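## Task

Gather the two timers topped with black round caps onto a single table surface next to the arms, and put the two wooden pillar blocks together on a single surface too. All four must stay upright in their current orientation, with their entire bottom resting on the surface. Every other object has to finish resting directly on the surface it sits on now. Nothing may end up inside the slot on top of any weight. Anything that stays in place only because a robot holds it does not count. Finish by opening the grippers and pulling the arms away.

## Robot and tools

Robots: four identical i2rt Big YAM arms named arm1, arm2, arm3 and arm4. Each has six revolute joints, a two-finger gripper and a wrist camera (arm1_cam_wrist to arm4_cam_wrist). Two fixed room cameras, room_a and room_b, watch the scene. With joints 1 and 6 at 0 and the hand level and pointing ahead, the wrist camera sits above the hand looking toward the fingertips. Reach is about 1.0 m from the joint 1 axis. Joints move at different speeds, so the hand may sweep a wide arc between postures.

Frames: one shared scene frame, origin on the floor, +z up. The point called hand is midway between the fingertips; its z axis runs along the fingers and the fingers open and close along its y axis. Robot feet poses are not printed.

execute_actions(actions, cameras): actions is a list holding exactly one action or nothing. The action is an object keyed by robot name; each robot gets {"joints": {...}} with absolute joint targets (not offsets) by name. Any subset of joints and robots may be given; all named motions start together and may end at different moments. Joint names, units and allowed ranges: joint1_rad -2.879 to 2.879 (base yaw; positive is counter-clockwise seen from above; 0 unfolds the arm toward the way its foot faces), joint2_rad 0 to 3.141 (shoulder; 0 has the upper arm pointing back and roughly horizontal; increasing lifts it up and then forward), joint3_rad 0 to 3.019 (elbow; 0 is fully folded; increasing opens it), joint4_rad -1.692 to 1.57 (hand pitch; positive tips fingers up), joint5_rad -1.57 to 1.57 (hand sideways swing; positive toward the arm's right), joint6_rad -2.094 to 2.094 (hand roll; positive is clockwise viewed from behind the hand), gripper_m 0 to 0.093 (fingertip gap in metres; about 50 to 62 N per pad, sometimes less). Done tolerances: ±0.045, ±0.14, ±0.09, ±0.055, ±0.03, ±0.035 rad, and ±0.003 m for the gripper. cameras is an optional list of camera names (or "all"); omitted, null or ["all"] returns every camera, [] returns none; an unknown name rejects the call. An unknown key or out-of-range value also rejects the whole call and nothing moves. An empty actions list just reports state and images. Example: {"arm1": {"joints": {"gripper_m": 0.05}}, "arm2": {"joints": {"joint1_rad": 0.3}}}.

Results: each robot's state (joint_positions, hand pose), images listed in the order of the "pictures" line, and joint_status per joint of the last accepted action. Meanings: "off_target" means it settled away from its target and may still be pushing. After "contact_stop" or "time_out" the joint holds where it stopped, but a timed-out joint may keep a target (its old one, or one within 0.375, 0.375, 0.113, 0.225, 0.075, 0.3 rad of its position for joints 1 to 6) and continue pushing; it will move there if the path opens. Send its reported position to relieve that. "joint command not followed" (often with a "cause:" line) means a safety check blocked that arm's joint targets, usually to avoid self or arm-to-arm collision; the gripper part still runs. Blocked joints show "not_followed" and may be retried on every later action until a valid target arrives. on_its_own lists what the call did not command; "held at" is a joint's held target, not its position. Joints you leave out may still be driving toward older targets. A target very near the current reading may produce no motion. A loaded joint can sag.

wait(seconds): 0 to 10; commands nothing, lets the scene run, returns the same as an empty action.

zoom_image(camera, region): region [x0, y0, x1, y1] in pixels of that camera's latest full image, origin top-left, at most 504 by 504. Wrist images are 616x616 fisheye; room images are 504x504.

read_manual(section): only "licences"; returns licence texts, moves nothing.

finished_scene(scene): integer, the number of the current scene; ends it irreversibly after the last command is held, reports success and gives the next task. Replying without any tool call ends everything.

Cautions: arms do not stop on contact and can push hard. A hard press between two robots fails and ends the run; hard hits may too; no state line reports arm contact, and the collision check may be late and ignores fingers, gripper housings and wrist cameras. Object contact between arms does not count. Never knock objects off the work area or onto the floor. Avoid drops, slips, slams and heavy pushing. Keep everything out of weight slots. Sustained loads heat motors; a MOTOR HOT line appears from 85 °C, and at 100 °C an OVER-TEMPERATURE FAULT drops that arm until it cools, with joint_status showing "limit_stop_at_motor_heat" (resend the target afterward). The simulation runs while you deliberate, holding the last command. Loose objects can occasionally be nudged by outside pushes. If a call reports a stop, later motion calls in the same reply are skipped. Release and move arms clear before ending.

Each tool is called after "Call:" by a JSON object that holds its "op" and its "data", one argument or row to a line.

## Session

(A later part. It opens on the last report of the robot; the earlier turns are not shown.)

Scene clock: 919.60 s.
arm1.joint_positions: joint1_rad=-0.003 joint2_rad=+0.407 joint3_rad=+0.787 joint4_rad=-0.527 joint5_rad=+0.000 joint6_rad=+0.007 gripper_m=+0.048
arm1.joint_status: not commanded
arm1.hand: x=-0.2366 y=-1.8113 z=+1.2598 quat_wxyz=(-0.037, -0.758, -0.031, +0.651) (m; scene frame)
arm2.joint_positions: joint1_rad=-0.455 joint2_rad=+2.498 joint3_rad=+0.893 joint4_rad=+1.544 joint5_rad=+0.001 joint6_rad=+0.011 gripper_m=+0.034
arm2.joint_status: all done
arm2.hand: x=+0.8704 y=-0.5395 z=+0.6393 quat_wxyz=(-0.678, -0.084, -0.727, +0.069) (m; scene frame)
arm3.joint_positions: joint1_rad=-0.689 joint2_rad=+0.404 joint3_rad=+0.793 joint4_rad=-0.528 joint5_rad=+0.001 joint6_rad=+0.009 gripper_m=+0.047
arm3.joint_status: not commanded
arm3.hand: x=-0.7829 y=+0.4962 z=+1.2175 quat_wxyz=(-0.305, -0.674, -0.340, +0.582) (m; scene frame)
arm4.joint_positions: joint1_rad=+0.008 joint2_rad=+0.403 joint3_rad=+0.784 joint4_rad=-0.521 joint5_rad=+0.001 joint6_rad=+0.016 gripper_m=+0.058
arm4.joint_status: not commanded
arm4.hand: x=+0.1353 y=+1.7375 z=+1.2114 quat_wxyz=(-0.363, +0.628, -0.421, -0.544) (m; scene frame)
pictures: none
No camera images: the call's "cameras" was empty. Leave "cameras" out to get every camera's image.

Contact. Release and lift.

Call:
{"op": "execute_actions", "data": {
  "actions": [
    {"arm2":{"joints":{"joint2_rad":2.495,"gripper_m":0.075}}}
  ],
  "cameras": []
}}

Call:
{"op": "execute_actions", "data": {
  "actions": [
    {"arm2":{"joints":{"joint2_rad":2.25,"joint3_rad":0.74,"joint4_rad":1.45}}}
  ],
  "cameras": []
}}

Call:
{"op": "execute_actions", "data": {
  "actions": [
    {"arm2":{"joints":{"joint2_rad":1.4,"joint3_rad":1.2,"joint4_rad":-0.6}}}
  ],
  "cameras": ["arm2_cam_wrist","room_a","room_b"]
}}

Scene clock: 929.57 s.
arm1.joint_positions: joint1_rad=-0.003 joint2_rad=+0.407 joint3_rad=+0.787 joint4_rad=-0.527 joint5_rad=+0.000 joint6_rad=+0.007 gripper_m=+0.048
arm1.joint_status: not commanded
arm1.hand: x=-0.2366 y=-1.8113 z=+1.2598 quat_wxyz=(-0.037, -0.758, -0.031, +0.651) (m; scene frame)
arm2.joint_positions: joint1_rad=-0.455 joint2_rad=+2.498 joint3_rad=+0.893 joint4_rad=+1.544 joint5_rad=+0.001 joint6_rad=+0.011 gripper_m=+0.075
arm2.joint_status: all done
arm2.hand: x=+0.8704 y=-0.5395 z=+0.6393 quat_wxyz=(-0.678, -0.084, -0.727, +0.069) (m; scene frame)
arm3.joint_positions: joint1_rad=-0.689 joint2_rad=+0.404 joint3_rad=+0.793 joint4_rad=-0.528 joint5_rad=+0.001 joint6_rad=+0.009 gripper_m=+0.047
arm3.joint_status: not commanded
arm3.hand: x=-0.7829 y=+0.4962 z=+1.2175 quat_wxyz=(-0.305, -0.674, -0.340, +0.582) (m; scene frame)
arm4.joint_positions: joint1_rad=+0.008 joint2_rad=+0.403 joint3_rad=+0.784 joint4_rad=-0.521 joint5_rad=+0.001 joint6_rad=+0.016 gripper_m=+0.058
arm4.joint_status: not commanded
arm4.hand: x=+0.1353 y=+1.7375 z=+1.2114 quat_wxyz=(-0.363, +0.628, -0.421, -0.544) (m; scene frame)
pictures: none
No camera images: the call's "cameras" was empty. Leave "cameras" out to get every camera's image.

Scene clock: 930.57 s.
arm1.joint_positions: joint1_rad=-0.003 joint2_rad=+0.407 joint3_rad=+0.787 joint4_rad=-0.527 joint5_rad=+0.000 joint6_rad=+0.007 gripper_m=+0.048
arm1.joint_status: not commanded
arm1.hand: x=-0.2366 y=-1.8113 z=+1.2598 quat_wxyz=(-0.037, -0.758, -0.031, +0.651) (m; scene frame)
arm2.joint_positions: joint1_rad=-0.455 joint2_rad=+2.236 joint3_rad=+0.741 joint4_rad=+1.459 joint5_rad=+0.001 joint6_rad=+0.011 gripper_m=+0.075
arm2.joint_status: all done
arm2.hand: x=+0.8571 y=-0.5369 z=+0.7294 quat_wxyz=(-0.687, -0.083, -0.718, +0.070) (m; scene frame)
arm3.joint_positions: joint1_rad=-0.689 joint2_rad=+0.404 joint3_rad=+0.793 joint4_rad=-0.528 joint5_rad=+0.001 joint6_rad=+0.009 gripper_m=+0.047
arm3.joint_status: not commanded
arm3.hand: x=-0.7829 y=+0.4962 z=+1.2175 quat_wxyz=(-0.305, -0.674, -0.340, +0.582) (m; scene frame)
arm4.joint_positions: joint1_rad=+0.008 joint2_rad=+0.403 joint3_rad=+0.784 joint4_rad=-0.521 joint5_rad=+0.001 joint6_rad=+0.016 gripper_m=+0.058
arm4.joint_status: not commanded
arm4.hand: x=+0.1353 y=+1.7375 z=+1.2114 quat_wxyz=(-0.363, +0.628, -0.421, -0.544) (m; scene frame)
pictures: none
No camera images: the call's "cameras" was empty. Leave "cameras" out to get every camera's image.

Scene clock: 932.60 s.
arm1.joint_positions: joint1_rad=-0.003 joint2_rad=+0.407 joint3_rad=+0.787 joint4_rad=-0.527 joint5_rad=+0.000 joint6_rad=+0.007 gripper_m=+0.048
arm1.joint_status: not commanded
arm1.hand: x=-0.2366 y=-1.8113 z=+1.2598 quat_wxyz=(-0.037, -0.758, -0.031, +0.651) (m; scene frame)
arm2.joint_positions: joint1_rad=-0.455 joint2_rad=+1.399 joint3_rad=+1.192 joint4_rad=-0.591 joint5_rad=+0.001 joint6_rad=+0.011 gripper_m=+0.075
arm2.joint_status: all done
arm2.hand: x=+0.8458 y=-0.5351 z=+0.9936 quat_wxyz=(-0.371, -0.105, -0.922, +0.037) (m; scene frame)
arm3.joint_positions: joint1_rad=-0.689 joint2_rad=+0.404 joint3_rad=+0.793 joint4_rad=-0.528 joint5_rad=+0.001 joint6_rad=+0.009 gripper_m=+0.047
arm3.joint_status: not commanded
arm3.hand: x=-0.7829 y=+0.4962 z=+1.2175 quat_wxyz=(-0.305, -0.674, -0.340, +0.582) (m; scene frame)
arm4.joint_positions: joint1_rad=+0.008 joint2_rad=+0.403 joint3_rad=+0.784 joint4_rad=-0.521 joint5_rad=+0.001 joint6_rad=+0.016 gripper_m=+0.058
arm4.joint_status: not commanded
arm4.hand: x=+0.1353 y=+1.7375 z=+1.2114 quat_wxyz=(-0.363, +0.628, -0.421, -0.544) (m; scene frame)
pictures: arm2_cam_wrist, room_a, room_b
Images, in order (width x height): arm2_cam_wrist 616x616, room_a 504x504, room_b 504x504.

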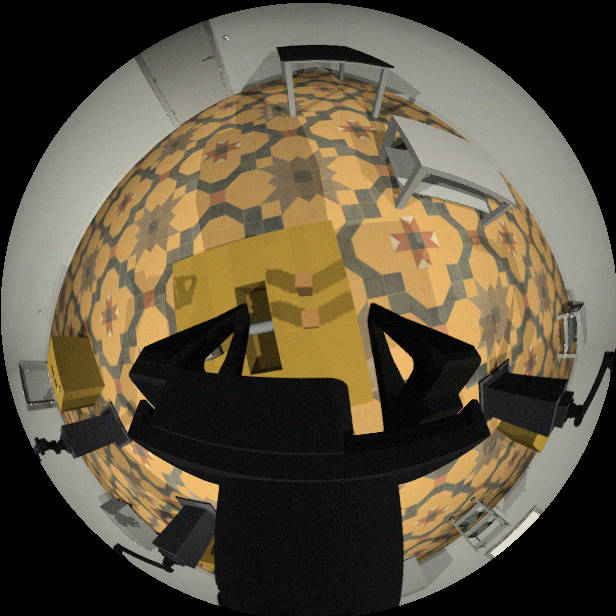

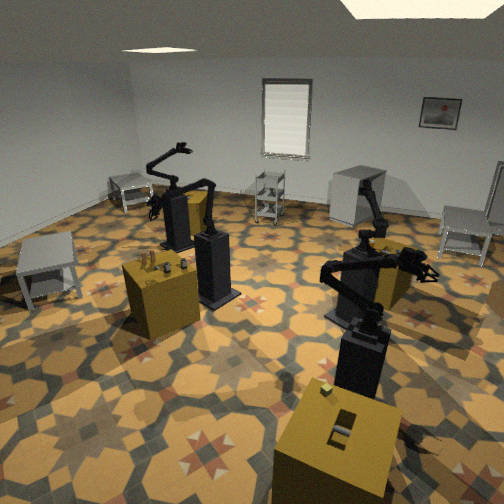

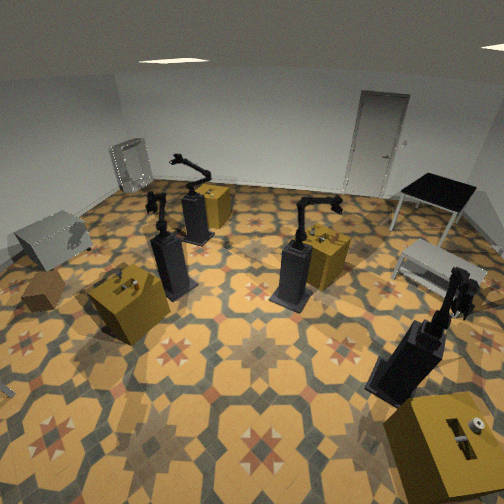

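Call:
{"op": "finished_scene", "data": {
  "scene": 1
}}

The scene is finished: the task was done.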